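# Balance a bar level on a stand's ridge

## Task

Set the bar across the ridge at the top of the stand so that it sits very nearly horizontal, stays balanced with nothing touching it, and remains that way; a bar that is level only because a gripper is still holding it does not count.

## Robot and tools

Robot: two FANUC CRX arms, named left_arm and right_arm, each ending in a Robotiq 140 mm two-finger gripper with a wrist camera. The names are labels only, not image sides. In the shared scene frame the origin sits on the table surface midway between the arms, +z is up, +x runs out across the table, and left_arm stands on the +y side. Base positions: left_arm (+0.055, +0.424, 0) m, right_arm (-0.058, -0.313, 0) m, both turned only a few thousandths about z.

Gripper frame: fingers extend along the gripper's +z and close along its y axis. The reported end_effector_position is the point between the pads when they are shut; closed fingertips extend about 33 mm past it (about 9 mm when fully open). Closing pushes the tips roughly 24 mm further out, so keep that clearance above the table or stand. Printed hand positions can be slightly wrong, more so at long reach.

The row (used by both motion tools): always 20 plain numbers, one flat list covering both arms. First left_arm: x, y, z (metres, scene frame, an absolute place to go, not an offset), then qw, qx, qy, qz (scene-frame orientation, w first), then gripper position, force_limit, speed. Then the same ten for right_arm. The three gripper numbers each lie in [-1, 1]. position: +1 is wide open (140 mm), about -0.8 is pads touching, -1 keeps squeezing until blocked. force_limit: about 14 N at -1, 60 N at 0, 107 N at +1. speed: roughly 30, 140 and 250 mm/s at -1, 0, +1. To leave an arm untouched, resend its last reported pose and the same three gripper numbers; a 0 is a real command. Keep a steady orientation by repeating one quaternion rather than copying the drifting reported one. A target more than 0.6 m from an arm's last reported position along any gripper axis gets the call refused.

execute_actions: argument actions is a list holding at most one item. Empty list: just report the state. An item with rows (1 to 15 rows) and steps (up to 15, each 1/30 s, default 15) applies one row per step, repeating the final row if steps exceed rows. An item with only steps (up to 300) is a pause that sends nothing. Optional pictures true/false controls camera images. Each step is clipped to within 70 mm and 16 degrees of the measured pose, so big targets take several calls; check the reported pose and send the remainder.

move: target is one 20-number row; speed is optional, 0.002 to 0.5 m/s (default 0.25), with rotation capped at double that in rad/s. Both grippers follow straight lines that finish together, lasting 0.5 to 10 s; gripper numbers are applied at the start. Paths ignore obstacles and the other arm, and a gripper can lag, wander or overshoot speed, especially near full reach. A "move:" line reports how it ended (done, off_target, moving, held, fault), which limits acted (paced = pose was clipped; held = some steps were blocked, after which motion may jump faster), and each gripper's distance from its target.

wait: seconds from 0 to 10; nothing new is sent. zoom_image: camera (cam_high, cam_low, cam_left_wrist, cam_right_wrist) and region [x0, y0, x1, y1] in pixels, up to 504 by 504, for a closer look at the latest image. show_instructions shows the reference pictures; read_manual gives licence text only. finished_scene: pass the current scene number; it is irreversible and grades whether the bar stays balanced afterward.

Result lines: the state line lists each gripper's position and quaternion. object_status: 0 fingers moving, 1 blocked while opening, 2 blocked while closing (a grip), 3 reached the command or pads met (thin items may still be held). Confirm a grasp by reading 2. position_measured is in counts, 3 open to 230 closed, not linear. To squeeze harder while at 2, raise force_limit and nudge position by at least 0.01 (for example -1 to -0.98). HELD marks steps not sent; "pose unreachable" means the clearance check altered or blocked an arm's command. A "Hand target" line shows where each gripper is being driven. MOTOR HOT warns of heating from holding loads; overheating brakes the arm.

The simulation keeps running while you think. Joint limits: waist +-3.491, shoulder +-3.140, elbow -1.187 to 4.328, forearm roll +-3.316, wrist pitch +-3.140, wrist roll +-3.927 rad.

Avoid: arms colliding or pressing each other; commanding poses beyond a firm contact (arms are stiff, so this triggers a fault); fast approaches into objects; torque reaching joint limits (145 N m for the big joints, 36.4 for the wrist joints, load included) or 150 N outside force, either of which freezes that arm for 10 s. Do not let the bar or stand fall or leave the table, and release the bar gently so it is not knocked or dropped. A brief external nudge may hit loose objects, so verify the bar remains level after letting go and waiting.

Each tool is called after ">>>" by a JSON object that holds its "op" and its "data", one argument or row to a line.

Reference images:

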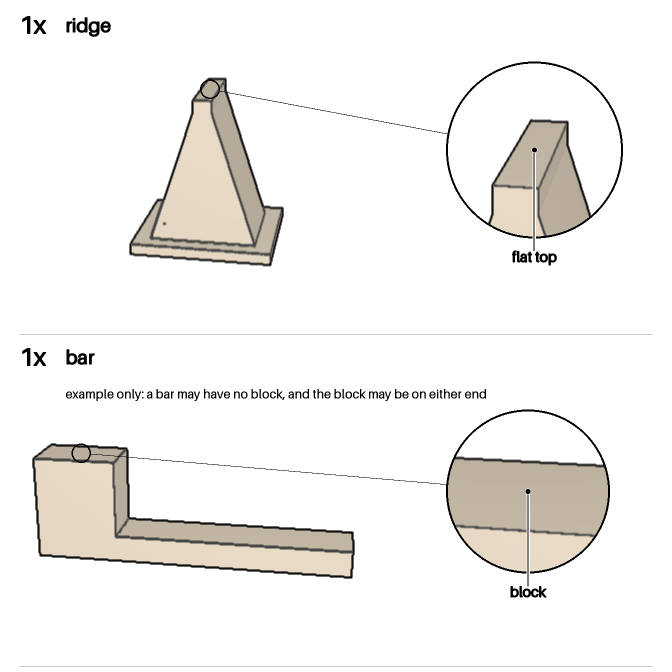

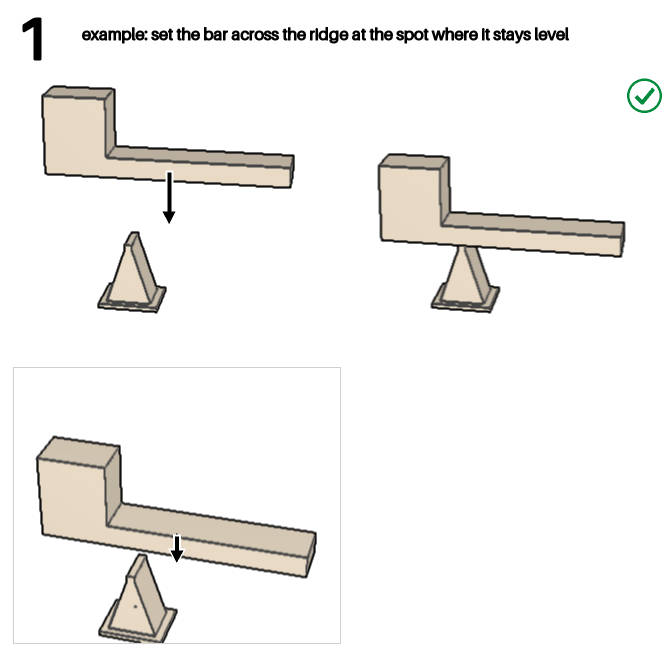

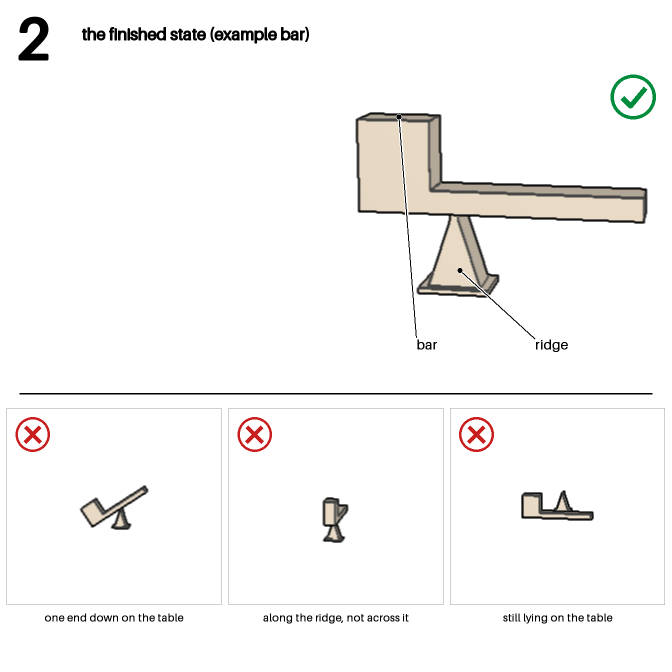

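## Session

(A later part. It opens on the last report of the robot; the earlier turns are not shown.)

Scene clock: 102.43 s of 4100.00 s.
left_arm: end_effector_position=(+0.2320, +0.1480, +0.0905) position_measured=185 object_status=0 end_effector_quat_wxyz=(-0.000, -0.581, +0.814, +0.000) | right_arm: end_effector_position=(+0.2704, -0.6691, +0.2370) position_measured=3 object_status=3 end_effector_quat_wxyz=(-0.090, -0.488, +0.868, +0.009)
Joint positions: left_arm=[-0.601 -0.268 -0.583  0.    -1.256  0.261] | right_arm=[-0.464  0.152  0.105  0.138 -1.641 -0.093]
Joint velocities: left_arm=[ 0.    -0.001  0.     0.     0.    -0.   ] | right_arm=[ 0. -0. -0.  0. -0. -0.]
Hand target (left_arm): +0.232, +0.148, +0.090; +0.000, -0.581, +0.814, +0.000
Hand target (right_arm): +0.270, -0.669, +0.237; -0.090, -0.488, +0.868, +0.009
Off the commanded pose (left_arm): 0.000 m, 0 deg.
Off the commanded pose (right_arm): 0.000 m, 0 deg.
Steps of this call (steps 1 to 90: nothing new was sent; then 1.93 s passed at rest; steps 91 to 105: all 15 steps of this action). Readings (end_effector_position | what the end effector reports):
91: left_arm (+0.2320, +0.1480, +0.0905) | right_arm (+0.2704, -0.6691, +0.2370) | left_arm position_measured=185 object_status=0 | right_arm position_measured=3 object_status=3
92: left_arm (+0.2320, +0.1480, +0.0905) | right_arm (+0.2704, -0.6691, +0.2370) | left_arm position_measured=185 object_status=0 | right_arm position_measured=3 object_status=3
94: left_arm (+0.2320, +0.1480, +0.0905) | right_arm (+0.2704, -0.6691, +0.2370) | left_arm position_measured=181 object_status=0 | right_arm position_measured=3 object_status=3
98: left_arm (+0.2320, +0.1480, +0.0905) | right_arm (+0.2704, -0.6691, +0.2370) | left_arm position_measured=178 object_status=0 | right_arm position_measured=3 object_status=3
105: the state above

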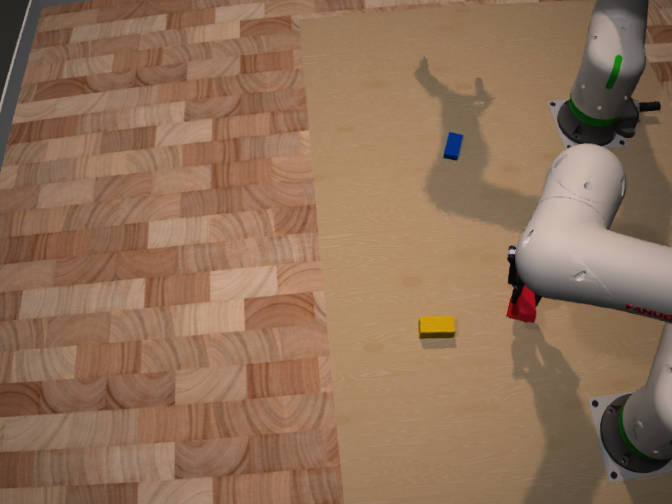

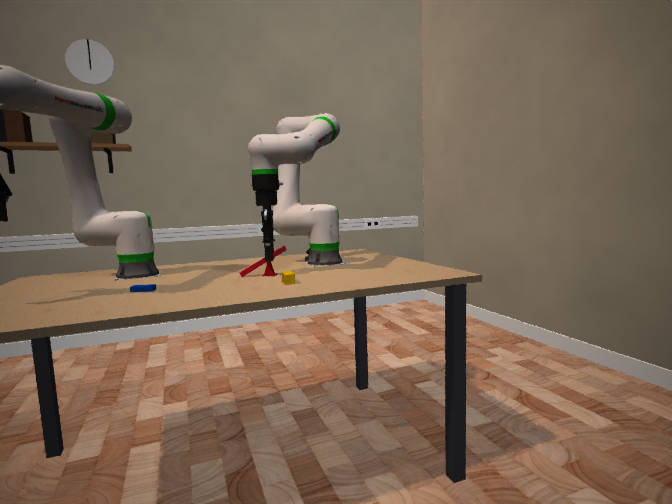

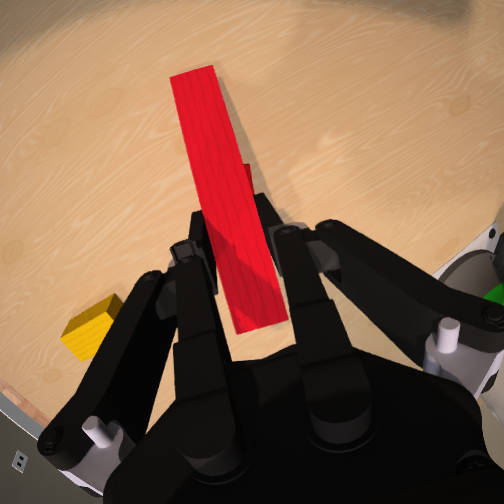

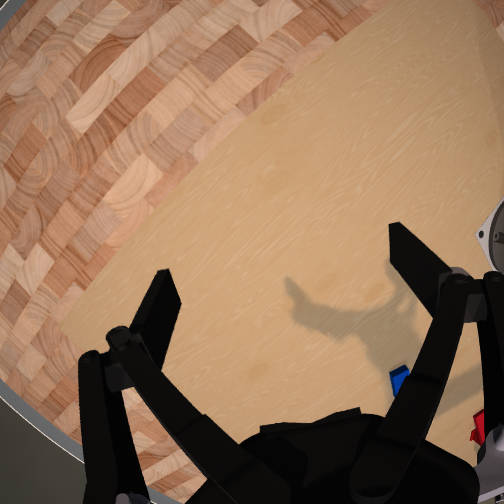

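>>> {"op": "move", "data": {
  "target": [0.24,0.13,0.14,0.1,0.577,-0.808,0.07,-1,0,-1,0.2704,-0.6691,0.237,-0.09,-0.488,0.868,0.009,1,0,0],
  "speed": 0.1
}}

>>> {"op": "move", "data": {
  "target": [0.31,0.03,0.12,0.204,0.562,-0.788,0.145,-1,0,-1,0.2704,-0.6691,0.237,-0.09,-0.488,0.868,0.009,1,0,0],
  "speed": 0.15
}}

>>> {"op": "move", "data": {
  "target": [0.31,0.03,0.04,0.204,0.562,-0.788,0.145,-1,0,-1,0.2704,-0.6691,0.237,-0.09,-0.488,0.868,0.009,1,0,0],
  "speed": 0.1
}}

>>> {"op": "zoom_image", "data": {
  "camera": "cam_low",
  "region": [190, 230, 290, 300]
}}

Scene clock: 110.27 s of 4100.00 s.
left_arm: end_effector_position=(+0.2396, +0.1300, +0.1398) position_measured=185 object_status=2 end_effector_quat_wxyz=(-0.100, -0.577, +0.808, -0.070) | right_arm: end_effector_position=(+0.2704, -0.6691, +0.2370) position_measured=3 object_status=3 end_effector_quat_wxyz=(-0.090, -0.488, +0.868, +0.009)
Joint positions: left_arm=[-0.36  -0.376 -0.639  0.253 -1.313 -0.045] | right_arm=[-0.464  0.152  0.105  0.138 -1.641 -0.093]
Joint velocities: left_arm=[ 0.003 -0.001 -0.001  0.003 -0.001 -0.004] | right_arm=[-0.001  0.     0.     0.    -0.001 -0.   ]
Hand target (left_arm): +0.240, +0.130, +0.140; -0.100, -0.577, +0.808, -0.070
Hand target (right_arm): +0.270, -0.669, +0.237; -0.090, -0.488, +0.868, +0.009
Off the commanded pose (left_arm): 0.000 m, 0 deg.
Off the commanded pose (right_arm): 0.000 m, 0 deg.
After step 90, 3.30 s passed at rest.
move: done

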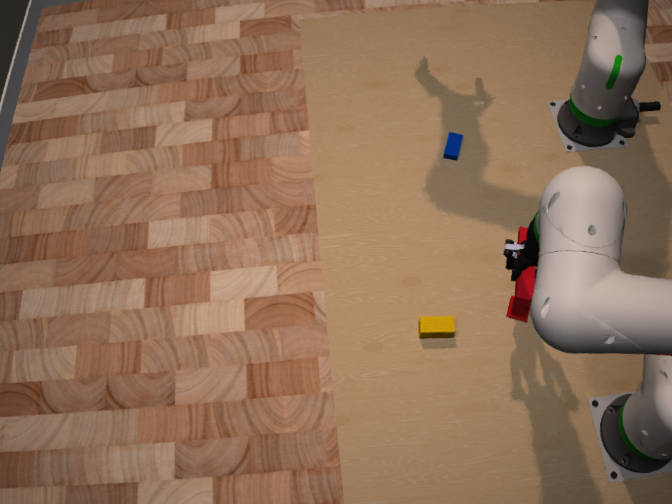

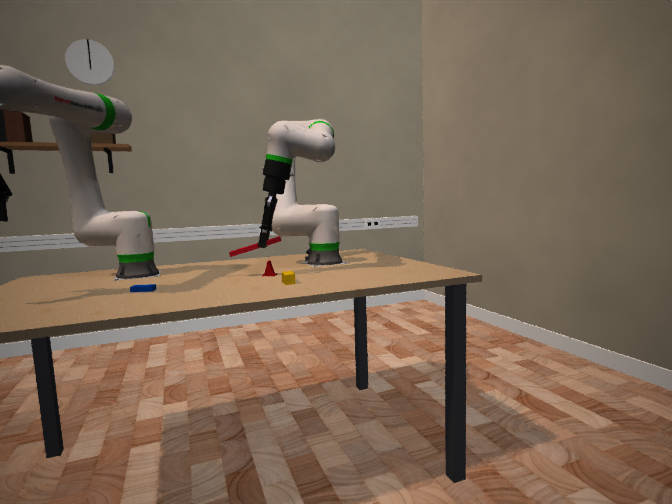

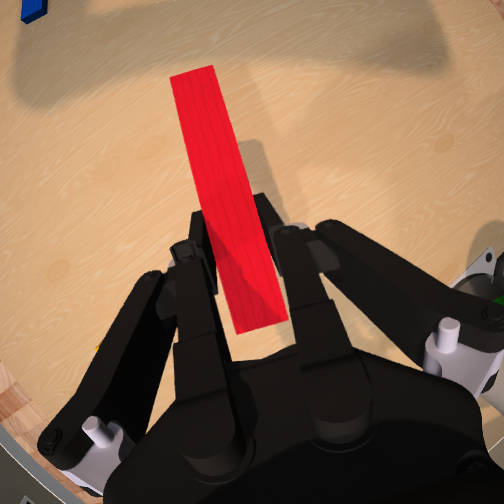

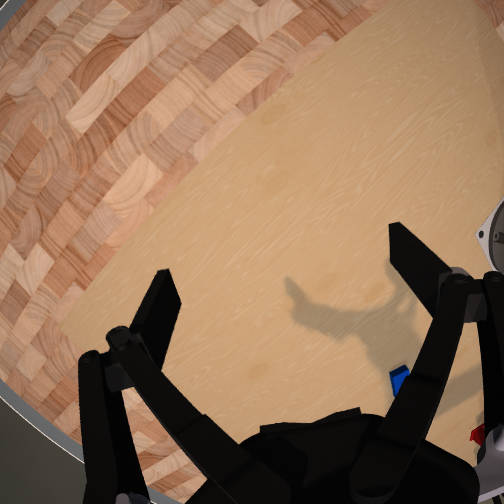

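Scene clock: 111.57 s of 4100.00 s.
left_arm: end_effector_position=(+0.3097, +0.0296, +0.1203) position_measured=185 object_status=2 end_effector_quat_wxyz=(-0.204, -0.562, +0.788, -0.145) | right_arm: end_effector_position=(+0.2704, -0.6691, +0.2370) position_measured=3 object_status=3 end_effector_quat_wxyz=(-0.090, -0.488, +0.868, +0.009)
Joint positions: left_arm=[-0.361 -0.082 -0.625  0.578 -1.093 -0.269] | right_arm=[-0.464  0.152  0.105  0.138 -1.641 -0.093]
Joint velocities: left_arm=[-0.     0.001 -0.     0.001  0.001 -0.001] | right_arm=[-0.001  0.     0.    -0.    -0.001 -0.   ]
Hand target (left_arm): +0.310, +0.030, +0.120; -0.204, -0.562, +0.788, -0.145
Hand target (right_arm): +0.270, -0.669, +0.237; -0.090, -0.488, +0.868, +0.009
Off the commanded pose (left_arm): 0.001 m, 0 deg.
Off the commanded pose (right_arm): 0.000 m, 0 deg.
move: done

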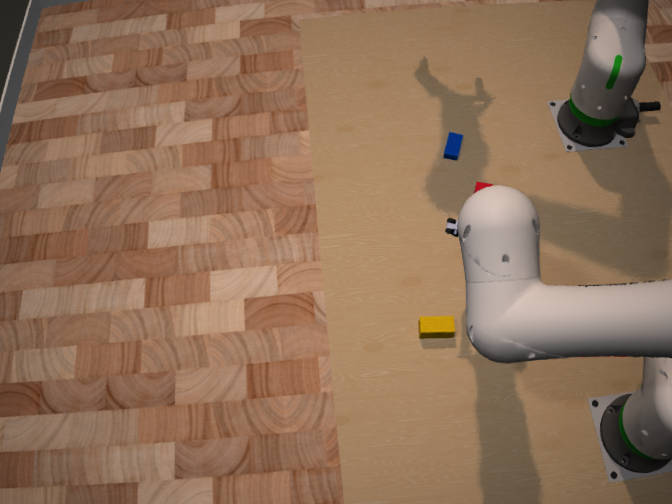

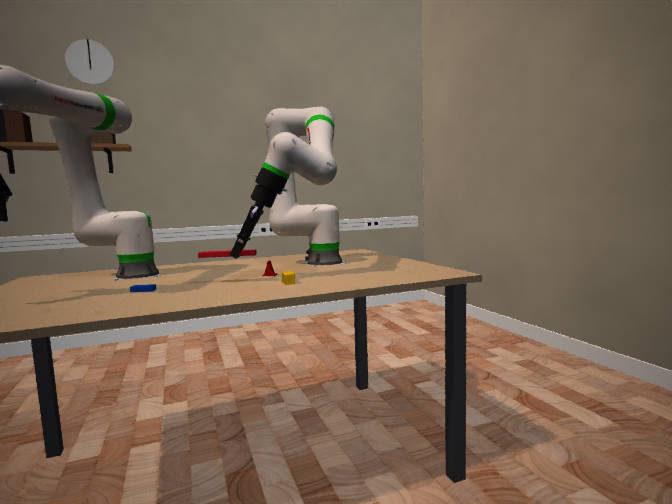

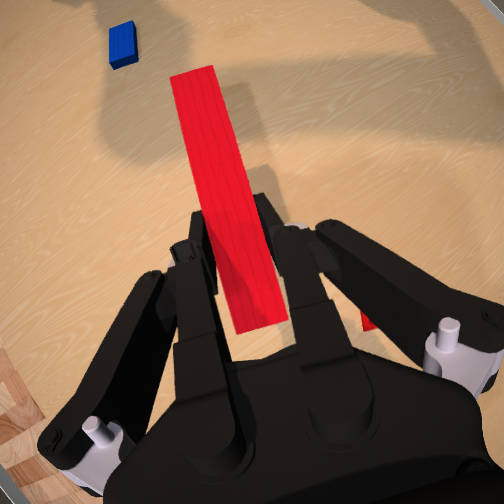

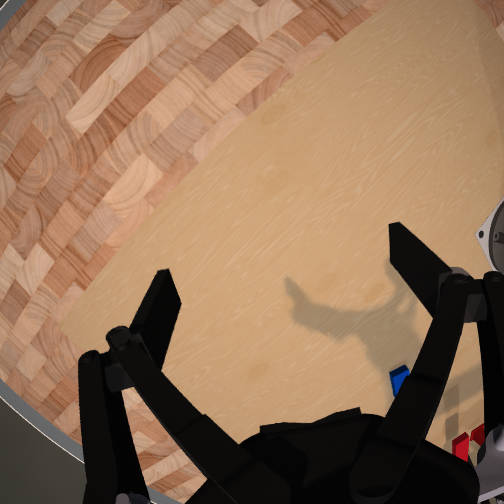

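Scene clock: 112.73 s of 4100.00 s.
left_arm: end_effector_position=(+0.3102, +0.0297, +0.0402) position_measured=185 object_status=2 end_effector_quat_wxyz=(-0.204, -0.562, +0.788, -0.145) | right_arm: end_effector_position=(+0.2704, -0.6691, +0.2370) position_measured=3 object_status=3 end_effector_quat_wxyz=(-0.090, -0.488, +0.868, +0.009)
Joint positions: left_arm=[-0.379  0.024 -0.751  0.67  -0.897 -0.415] | right_arm=[-0.464  0.152  0.105  0.138 -1.641 -0.093]
Joint velocities: left_arm=[-0.     0.001 -0.001  0.001  0.002 -0.003] | right_arm=[-0.    -0.001  0.    -0.     0.     0.001]
Hand target (left_arm): +0.310, +0.030, +0.040; -0.204, -0.562, +0.788, -0.145
Hand target (right_arm): +0.270, -0.669, +0.237; -0.090, -0.488, +0.868, +0.009
Off the commanded pose (left_arm): 0.000 m, 0 deg.
Off the commanded pose (right_arm): 0.000 m, 0 deg.
move: done

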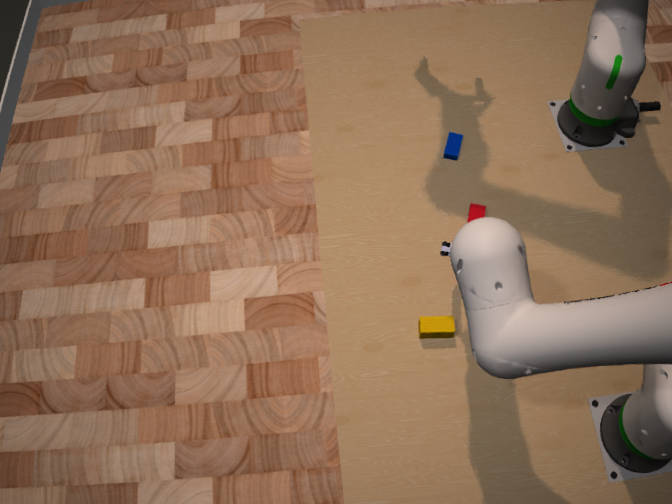

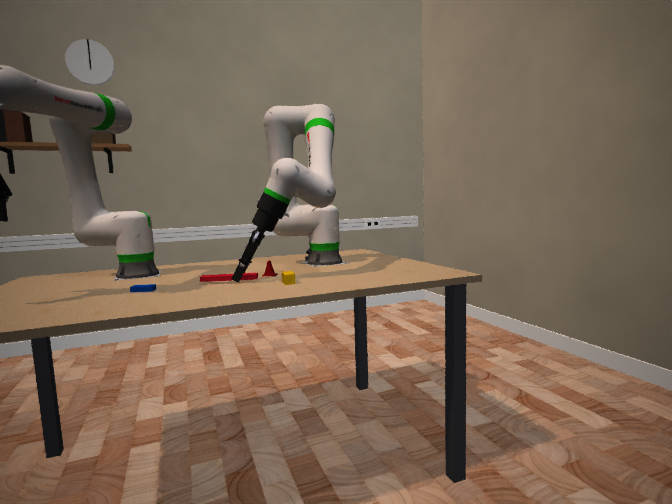

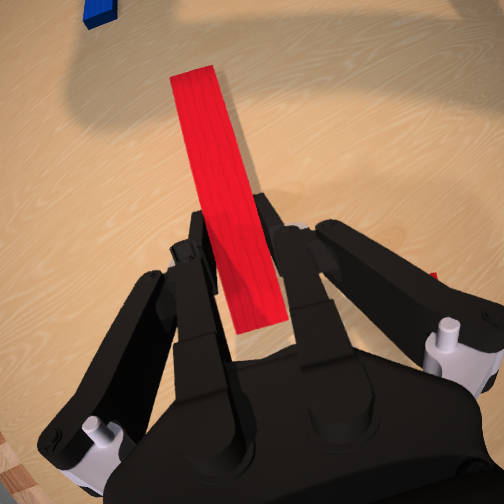

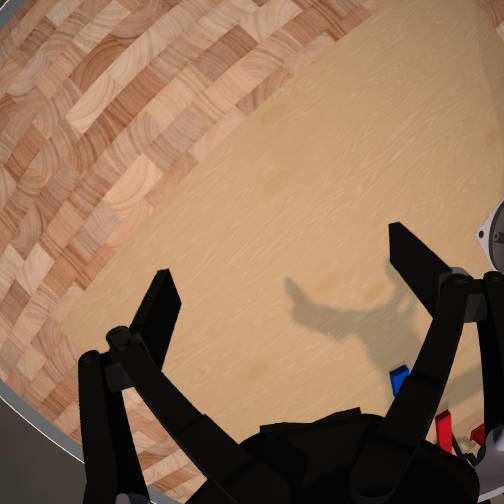

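Region (190, 230, 290, 300) of cam_low's 672x504 image, scaled by 5.040, with more detail than that image has; it fills the top 353 rows of this view, and the rest is white.

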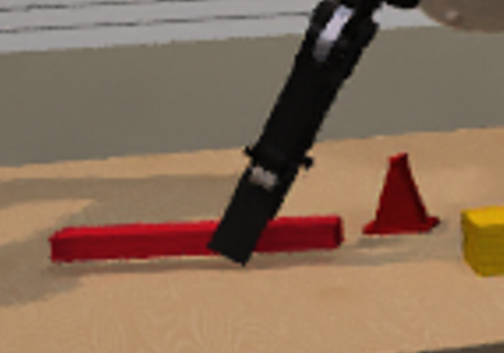

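>>> {"op": "move", "data": {
  "target": [0.31,0.03,0.036,0.204,0.562,-0.788,0.145,-1,0,-1,0.2704,-0.6691,0.237,-0.09,-0.488,0.868,0.009,1,0,0],
  "speed": 0.01
}}

>>> {"op": "move", "data": {
  "target": [0.31,0.03,0.036,0.204,0.562,-0.788,0.145,-0.15,0,-0.5,0.2704,-0.6691,0.237,-0.09,-0.488,0.868,0.009,1,0,0]
}}

>>> {"op": "move", "data": {
  "target": [0.3,0.002,0.0365,0,0.581,-0.814,0,-0.15,0,0,0.2704,-0.6691,0.237,-0.09,-0.488,0.868,0.009,1,0,0],
  "speed": 0.15
}}

>>> {"op": "move", "data": {
  "target": [0.3,0.002,0.0365,0,0.581,-0.814,0,-1,0,0,0.2704,-0.6691,0.237,-0.09,-0.488,0.868,0.009,1,0,0]
}}

>>> {"op": "move", "data": {
  "target": [0.29,0.02,0.12,0,0.581,-0.814,0,-1,0,0,0.2704,-0.6691,0.237,-0.09,-0.488,0.868,0.009,1,0,0]
}}

>>> {"op": "move", "data": {
  "target": [0.232,0.148,0.097,0,0.581,-0.814,0,-1,0,0,0.2704,-0.6691,0.237,-0.09,-0.488,0.868,0.009,1,0,0],
  "speed": 0.15
}}

>>> {"op": "zoom_image", "data": {
  "camera": "cam_low",
  "region": [230, 230, 310, 290]
}}

Scene clock: 118.80 s of 4100.00 s.
left_arm: end_effector_position=(+0.3100, +0.0299, +0.0361) position_measured=185 object_status=2 end_effector_quat_wxyz=(-0.204, -0.562, +0.788, -0.145) | right_arm: end_effector_position=(+0.2704, -0.6691, +0.2370) position_measured=3 object_status=3 end_effector_quat_wxyz=(-0.090, -0.488, +0.868, +0.009)
Joint positions: left_arm=[-0.38   0.03  -0.757  0.676 -0.886 -0.423] | right_arm=[-0.464  0.152  0.105  0.138 -1.641 -0.093]
Joint velocities: left_arm=[-0.     0.003 -0.001  0.     0.001 -0.001] | right_arm=[-0.     0.     0.001 -0.    -0.     0.001]
Hand target (left_arm): +0.310, +0.030, +0.036; -0.204, -0.562, +0.788, -0.145
Hand target (right_arm): +0.270, -0.669, +0.237; -0.090, -0.488, +0.868, +0.009
Off the commanded pose (left_arm): 0.000 m, 0 deg.
Off the commanded pose (right_arm): 0.000 m, 0 deg.
After step 90, 2.37 s passed at rest.
move: done

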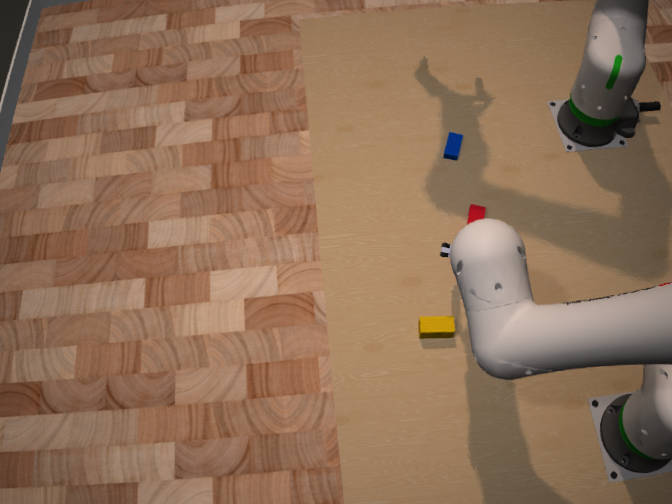

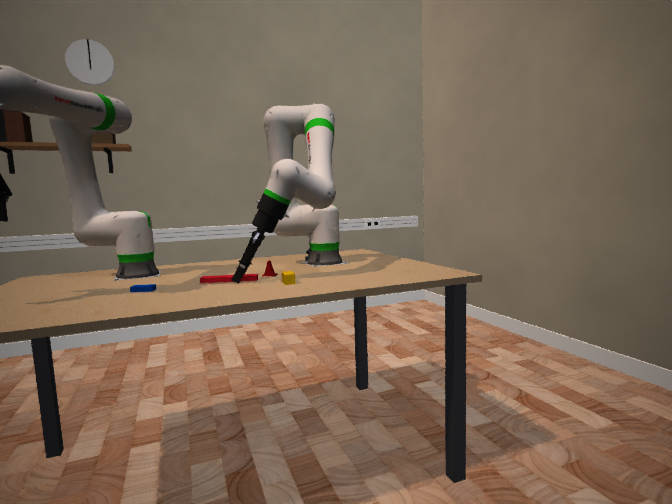

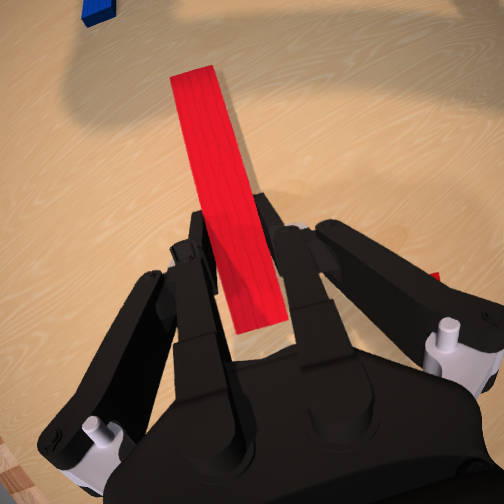

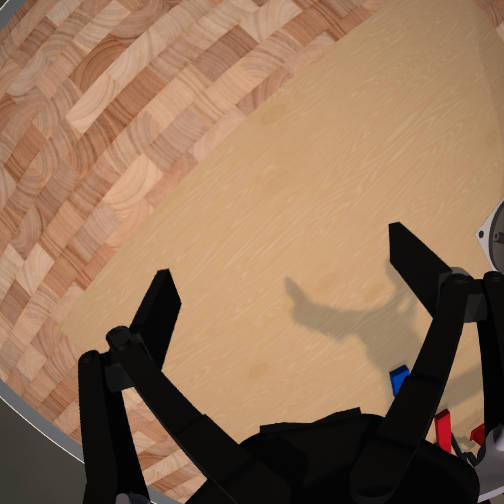

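Scene clock: 119.50 s of 4100.00 s.
left_arm: end_effector_position=(+0.3100, +0.0300, +0.0360) position_measured=148 object_status=3 end_effector_quat_wxyz=(-0.204, -0.562, +0.788, -0.145) | right_arm: end_effector_position=(+0.2704, -0.6691, +0.2370) position_measured=3 object_status=3 end_effector_quat_wxyz=(-0.090, -0.488, +0.868, +0.009)
Joint positions: left_arm=[-0.38   0.03  -0.757  0.676 -0.886 -0.423] | right_arm=[-0.464  0.152  0.105  0.138 -1.641 -0.093]
Joint velocities: left_arm=[ 0.    -0.     0.     0.    -0.    -0.001] | right_arm=[-0.001 -0.    -0.    -0.    -0.    -0.001]
Hand target (left_arm): +0.310, +0.030, +0.036; -0.204, -0.562, +0.788, -0.145
Hand target (right_arm): +0.270, -0.669, +0.237; -0.090, -0.488, +0.868, +0.009
Off the commanded pose (left_arm): 0.000 m, 0 deg.
Off the commanded pose (right_arm): 0.000 m, 0 deg.
move: done

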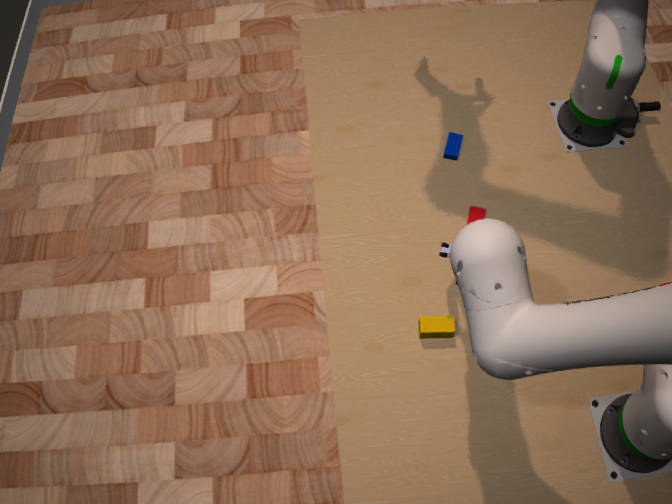

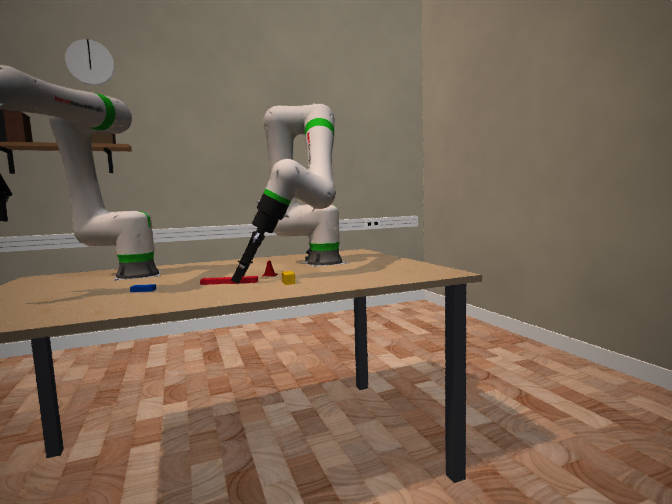

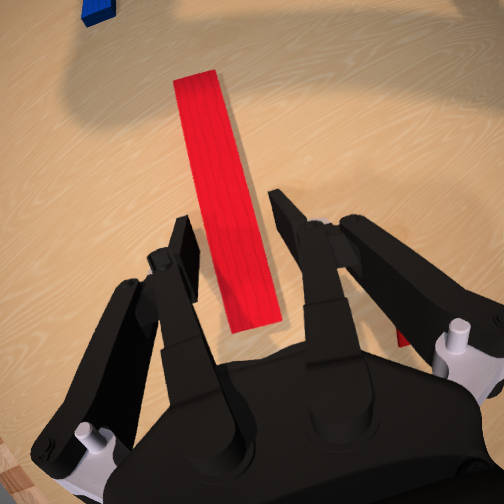

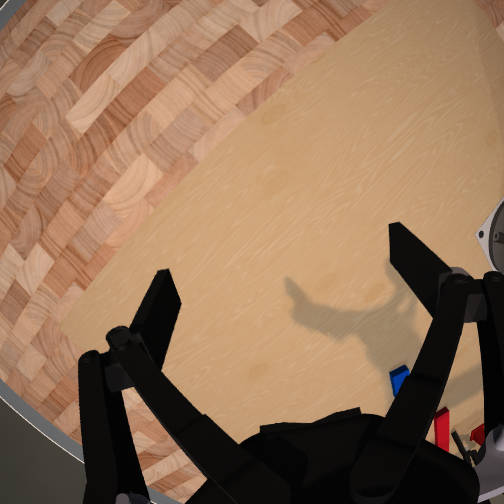

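Scene clock: 121.57 s of 4100.00 s.
left_arm: end_effector_position=(+0.3005, +0.0025, +0.0367) position_measured=148 object_status=3 end_effector_quat_wxyz=(+0.000, -0.582, +0.814, +0.000) | right_arm: end_effector_position=(+0.2704, -0.6691, +0.2370) position_measured=3 object_status=3 end_effector_quat_wxyz=(-0.090, -0.488, +0.868, +0.009)
Joint positions: left_arm=[-0.782  0.209 -0.255 -0.001 -1.106  0.445] | right_arm=[-0.464  0.152  0.105  0.138 -1.641 -0.093]
Joint velocities: left_arm=[-0.002  0.003  0.004 -0.002 -0.003  0.005] | right_arm=[ 0.003 -0.001 -0.     0.    -0.001 -0.   ]
Hand target (left_arm): +0.300, +0.002, +0.037; +0.000, -0.582, +0.814, +0.000
Hand target (right_arm): +0.270, -0.669, +0.237; -0.090, -0.488, +0.868, +0.009
Off the commanded pose (left_arm): 0.001 m, 0 deg.
Off the commanded pose (right_arm): 0.000 m, 0 deg.
move: done

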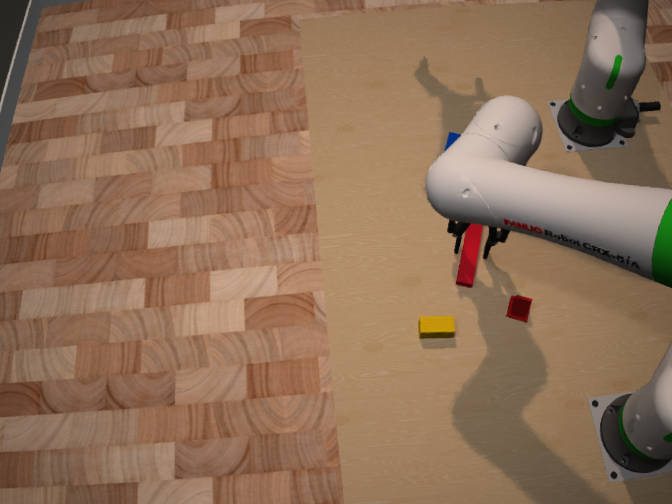

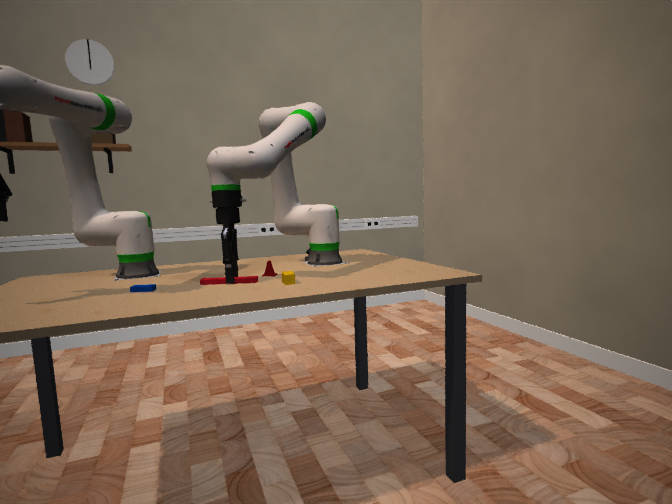

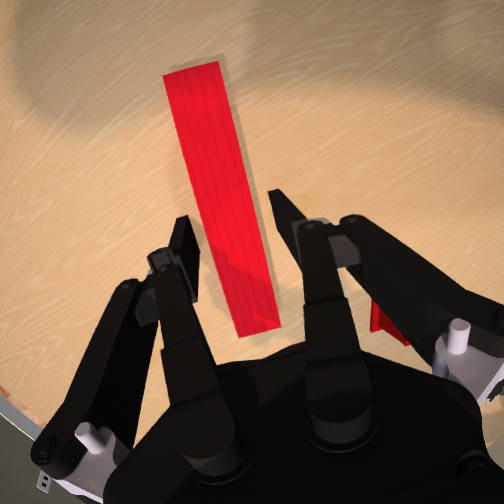

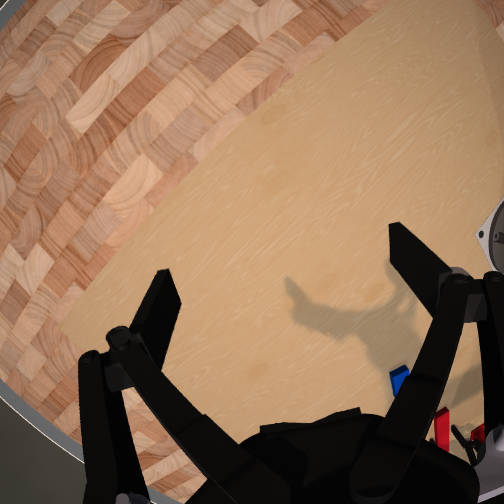

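Scene clock: 122.27 s of 4100.00 s.
left_arm: end_effector_position=(+0.3001, +0.0020, +0.0366) position_measured=185 object_status=2 end_effector_quat_wxyz=(+0.000, -0.581, +0.814, -0.000) | right_arm: end_effector_position=(+0.2704, -0.6691, +0.2370) position_measured=3 object_status=3 end_effector_quat_wxyz=(-0.090, -0.488, +0.868, +0.009)
Joint positions: left_arm=[-0.783  0.21  -0.255 -0.    -1.105  0.444] | right_arm=[-0.464  0.152  0.105  0.138 -1.641 -0.093]
Joint velocities: left_arm=[-0.     0.002 -0.001  0.     0.    -0.   ] | right_arm=[-0.001  0.002 -0.    -0.    -0.     0.   ]
Hand target (left_arm): +0.300, +0.002, +0.037; -0.000, -0.581, +0.814, -0.000
Hand target (right_arm): +0.270, -0.669, +0.237; -0.090, -0.488, +0.868, +0.009
Off the commanded pose (left_arm): 0.000 m, 0 deg.
Off the commanded pose (right_arm): 0.000 m, 0 deg.
move: done

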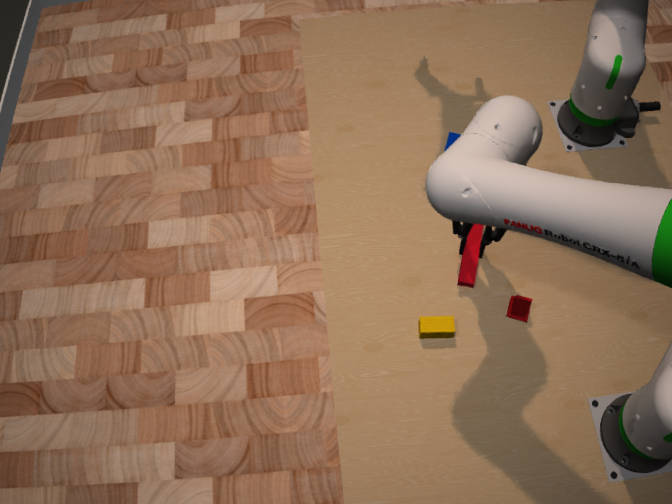

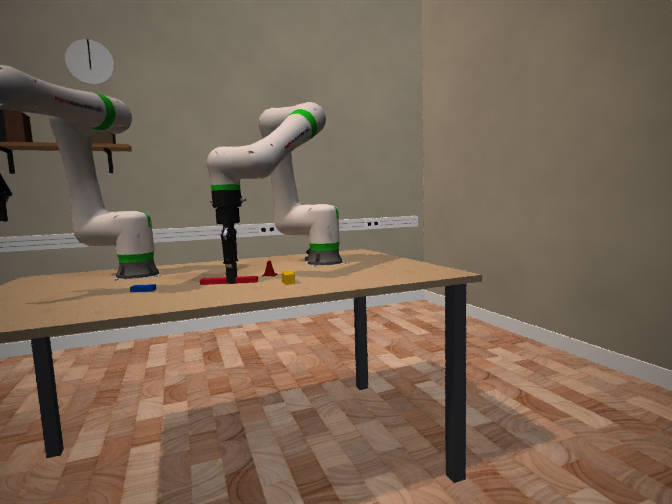

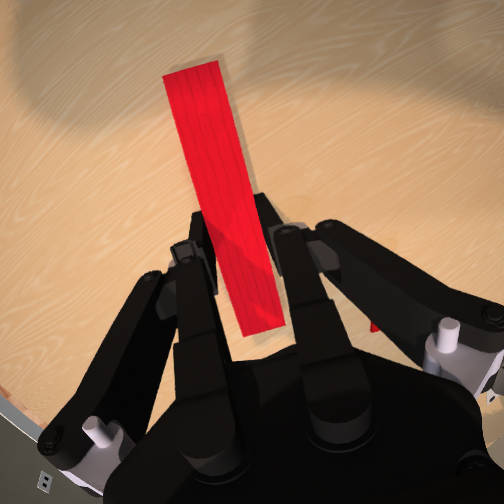

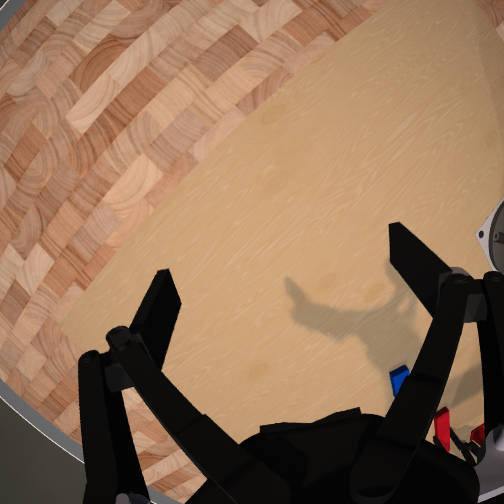

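Scene clock: 123.10 s of 4100.00 s.
left_arm: end_effector_position=(+0.2898, +0.0201, +0.1199) position_measured=185 object_status=2 end_effector_quat_wxyz=(-0.000, -0.581, +0.814, +0.000) | right_arm: end_effector_position=(+0.2704, -0.6691, +0.2370) position_measured=3 object_status=3 end_effector_quat_wxyz=(-0.090, -0.488, +0.868, +0.009)
Joint positions: left_arm=[-0.77   0.084 -0.192  0.    -1.295  0.431] | right_arm=[-0.464  0.152  0.105  0.138 -1.641 -0.093]
Joint velocities: left_arm=[ 0.    -0.001  0.001 -0.    -0.001  0.001] | right_arm=[-0.    -0.    -0.    -0.    -0.001 -0.   ]
Hand target (left_arm): +0.290, +0.020, +0.120; +0.000, -0.581, +0.814, +0.000
Hand target (right_arm): +0.270, -0.669, +0.237; -0.090, -0.488, +0.868, +0.009
Off the commanded pose (left_arm): 0.000 m, 0 deg.
Off the commanded pose (right_arm): 0.000 m, 0 deg.
move: done

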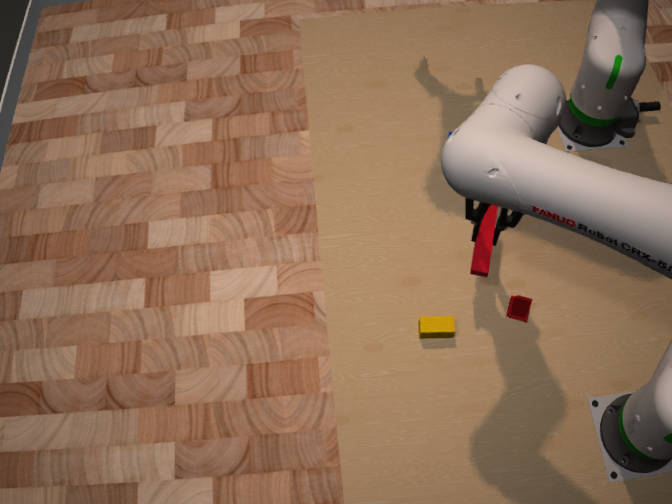

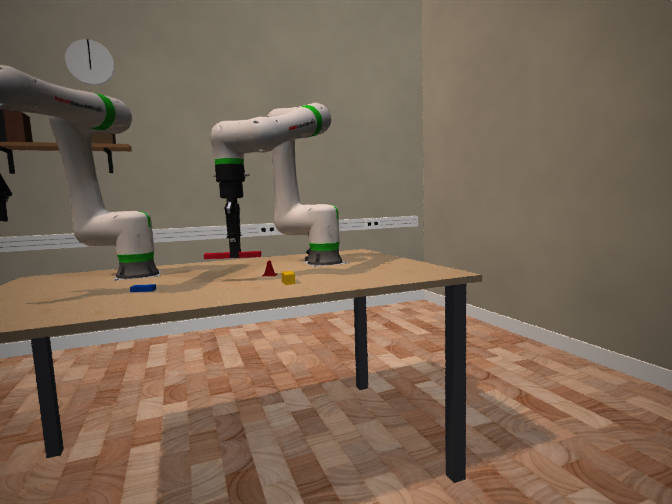

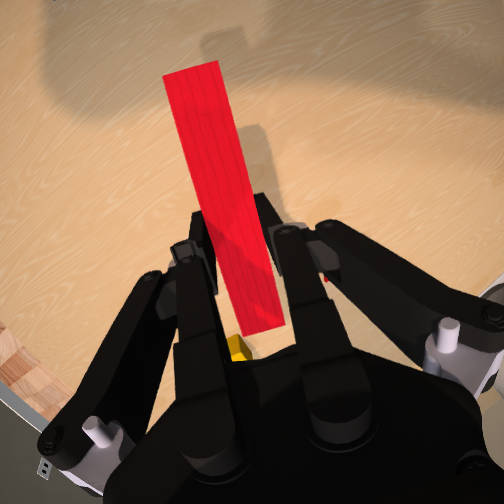

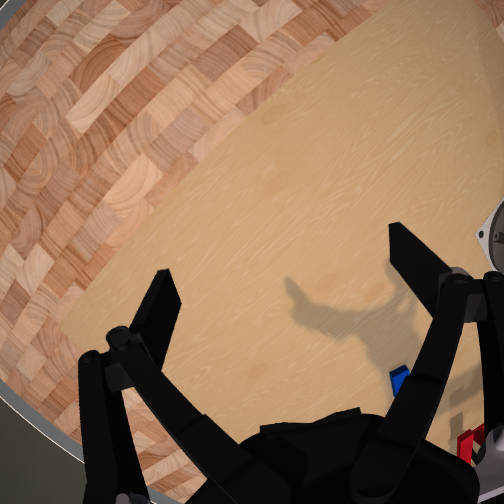

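Scene clock: 124.47 s of 4100.00 s.
left_arm: end_effector_position=(+0.2322, +0.1481, +0.0966) position_measured=185 object_status=2 end_effector_quat_wxyz=(+0.000, -0.581, +0.814, +0.000) | right_arm: end_effector_position=(+0.2704, -0.6691, +0.2370) position_measured=3 object_status=3 end_effector_quat_wxyz=(-0.090, -0.488, +0.868, +0.009)
Joint positions: left_arm=[-0.601 -0.273 -0.572 -0.    -1.272  0.261] | right_arm=[-0.464  0.152  0.105  0.138 -1.641 -0.093]
Joint velocities: left_arm=[ 0.003 -0.003 -0.002  0.003 -0.001 -0.003] | right_arm=[-0.001 -0.001  0.     0.001  0.    -0.   ]
Hand target (left_arm): +0.232, +0.148, +0.097; +0.000, -0.581, +0.814, +0.000
Hand target (right_arm): +0.270, -0.669, +0.237; -0.090, -0.488, +0.868, +0.009
Off the commanded pose (left_arm): 0.000 m, 0 deg.
Off the commanded pose (right_arm): 0.000 m, 0 deg.
move: done

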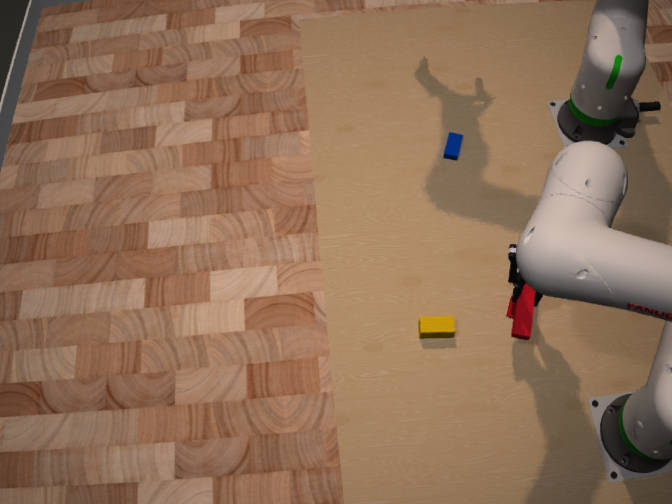

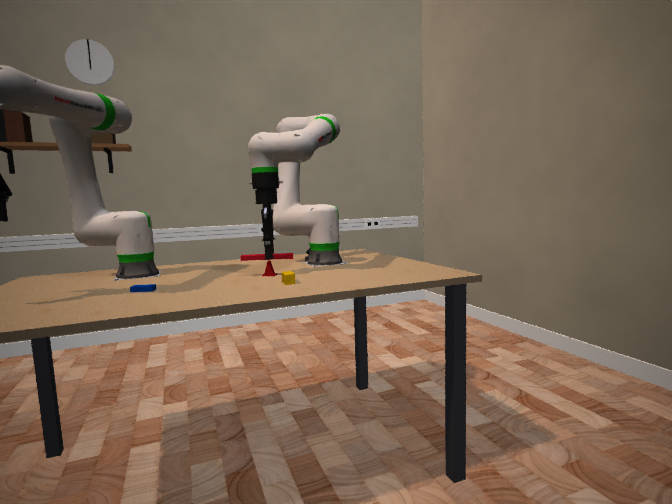

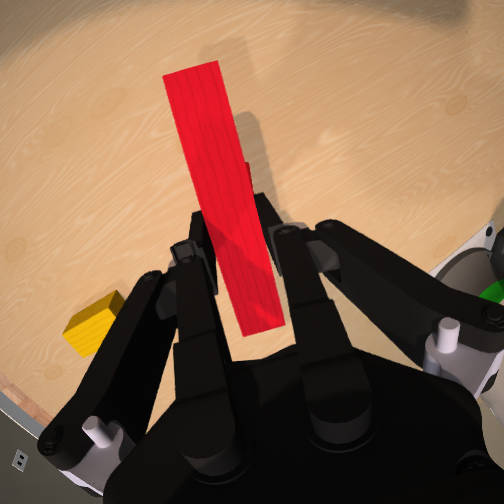

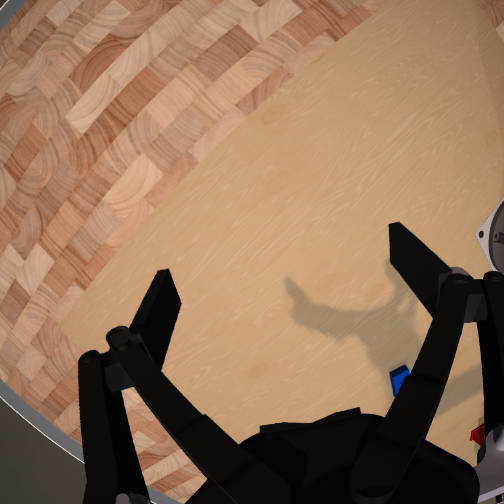

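Region (230, 230, 310, 290) of cam_low's 672x504 image, scaled by 6.300, with more detail than that image has; it fills the top 378 rows of this view, and the rest is white.

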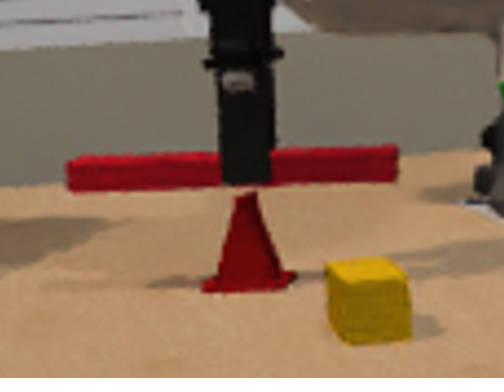

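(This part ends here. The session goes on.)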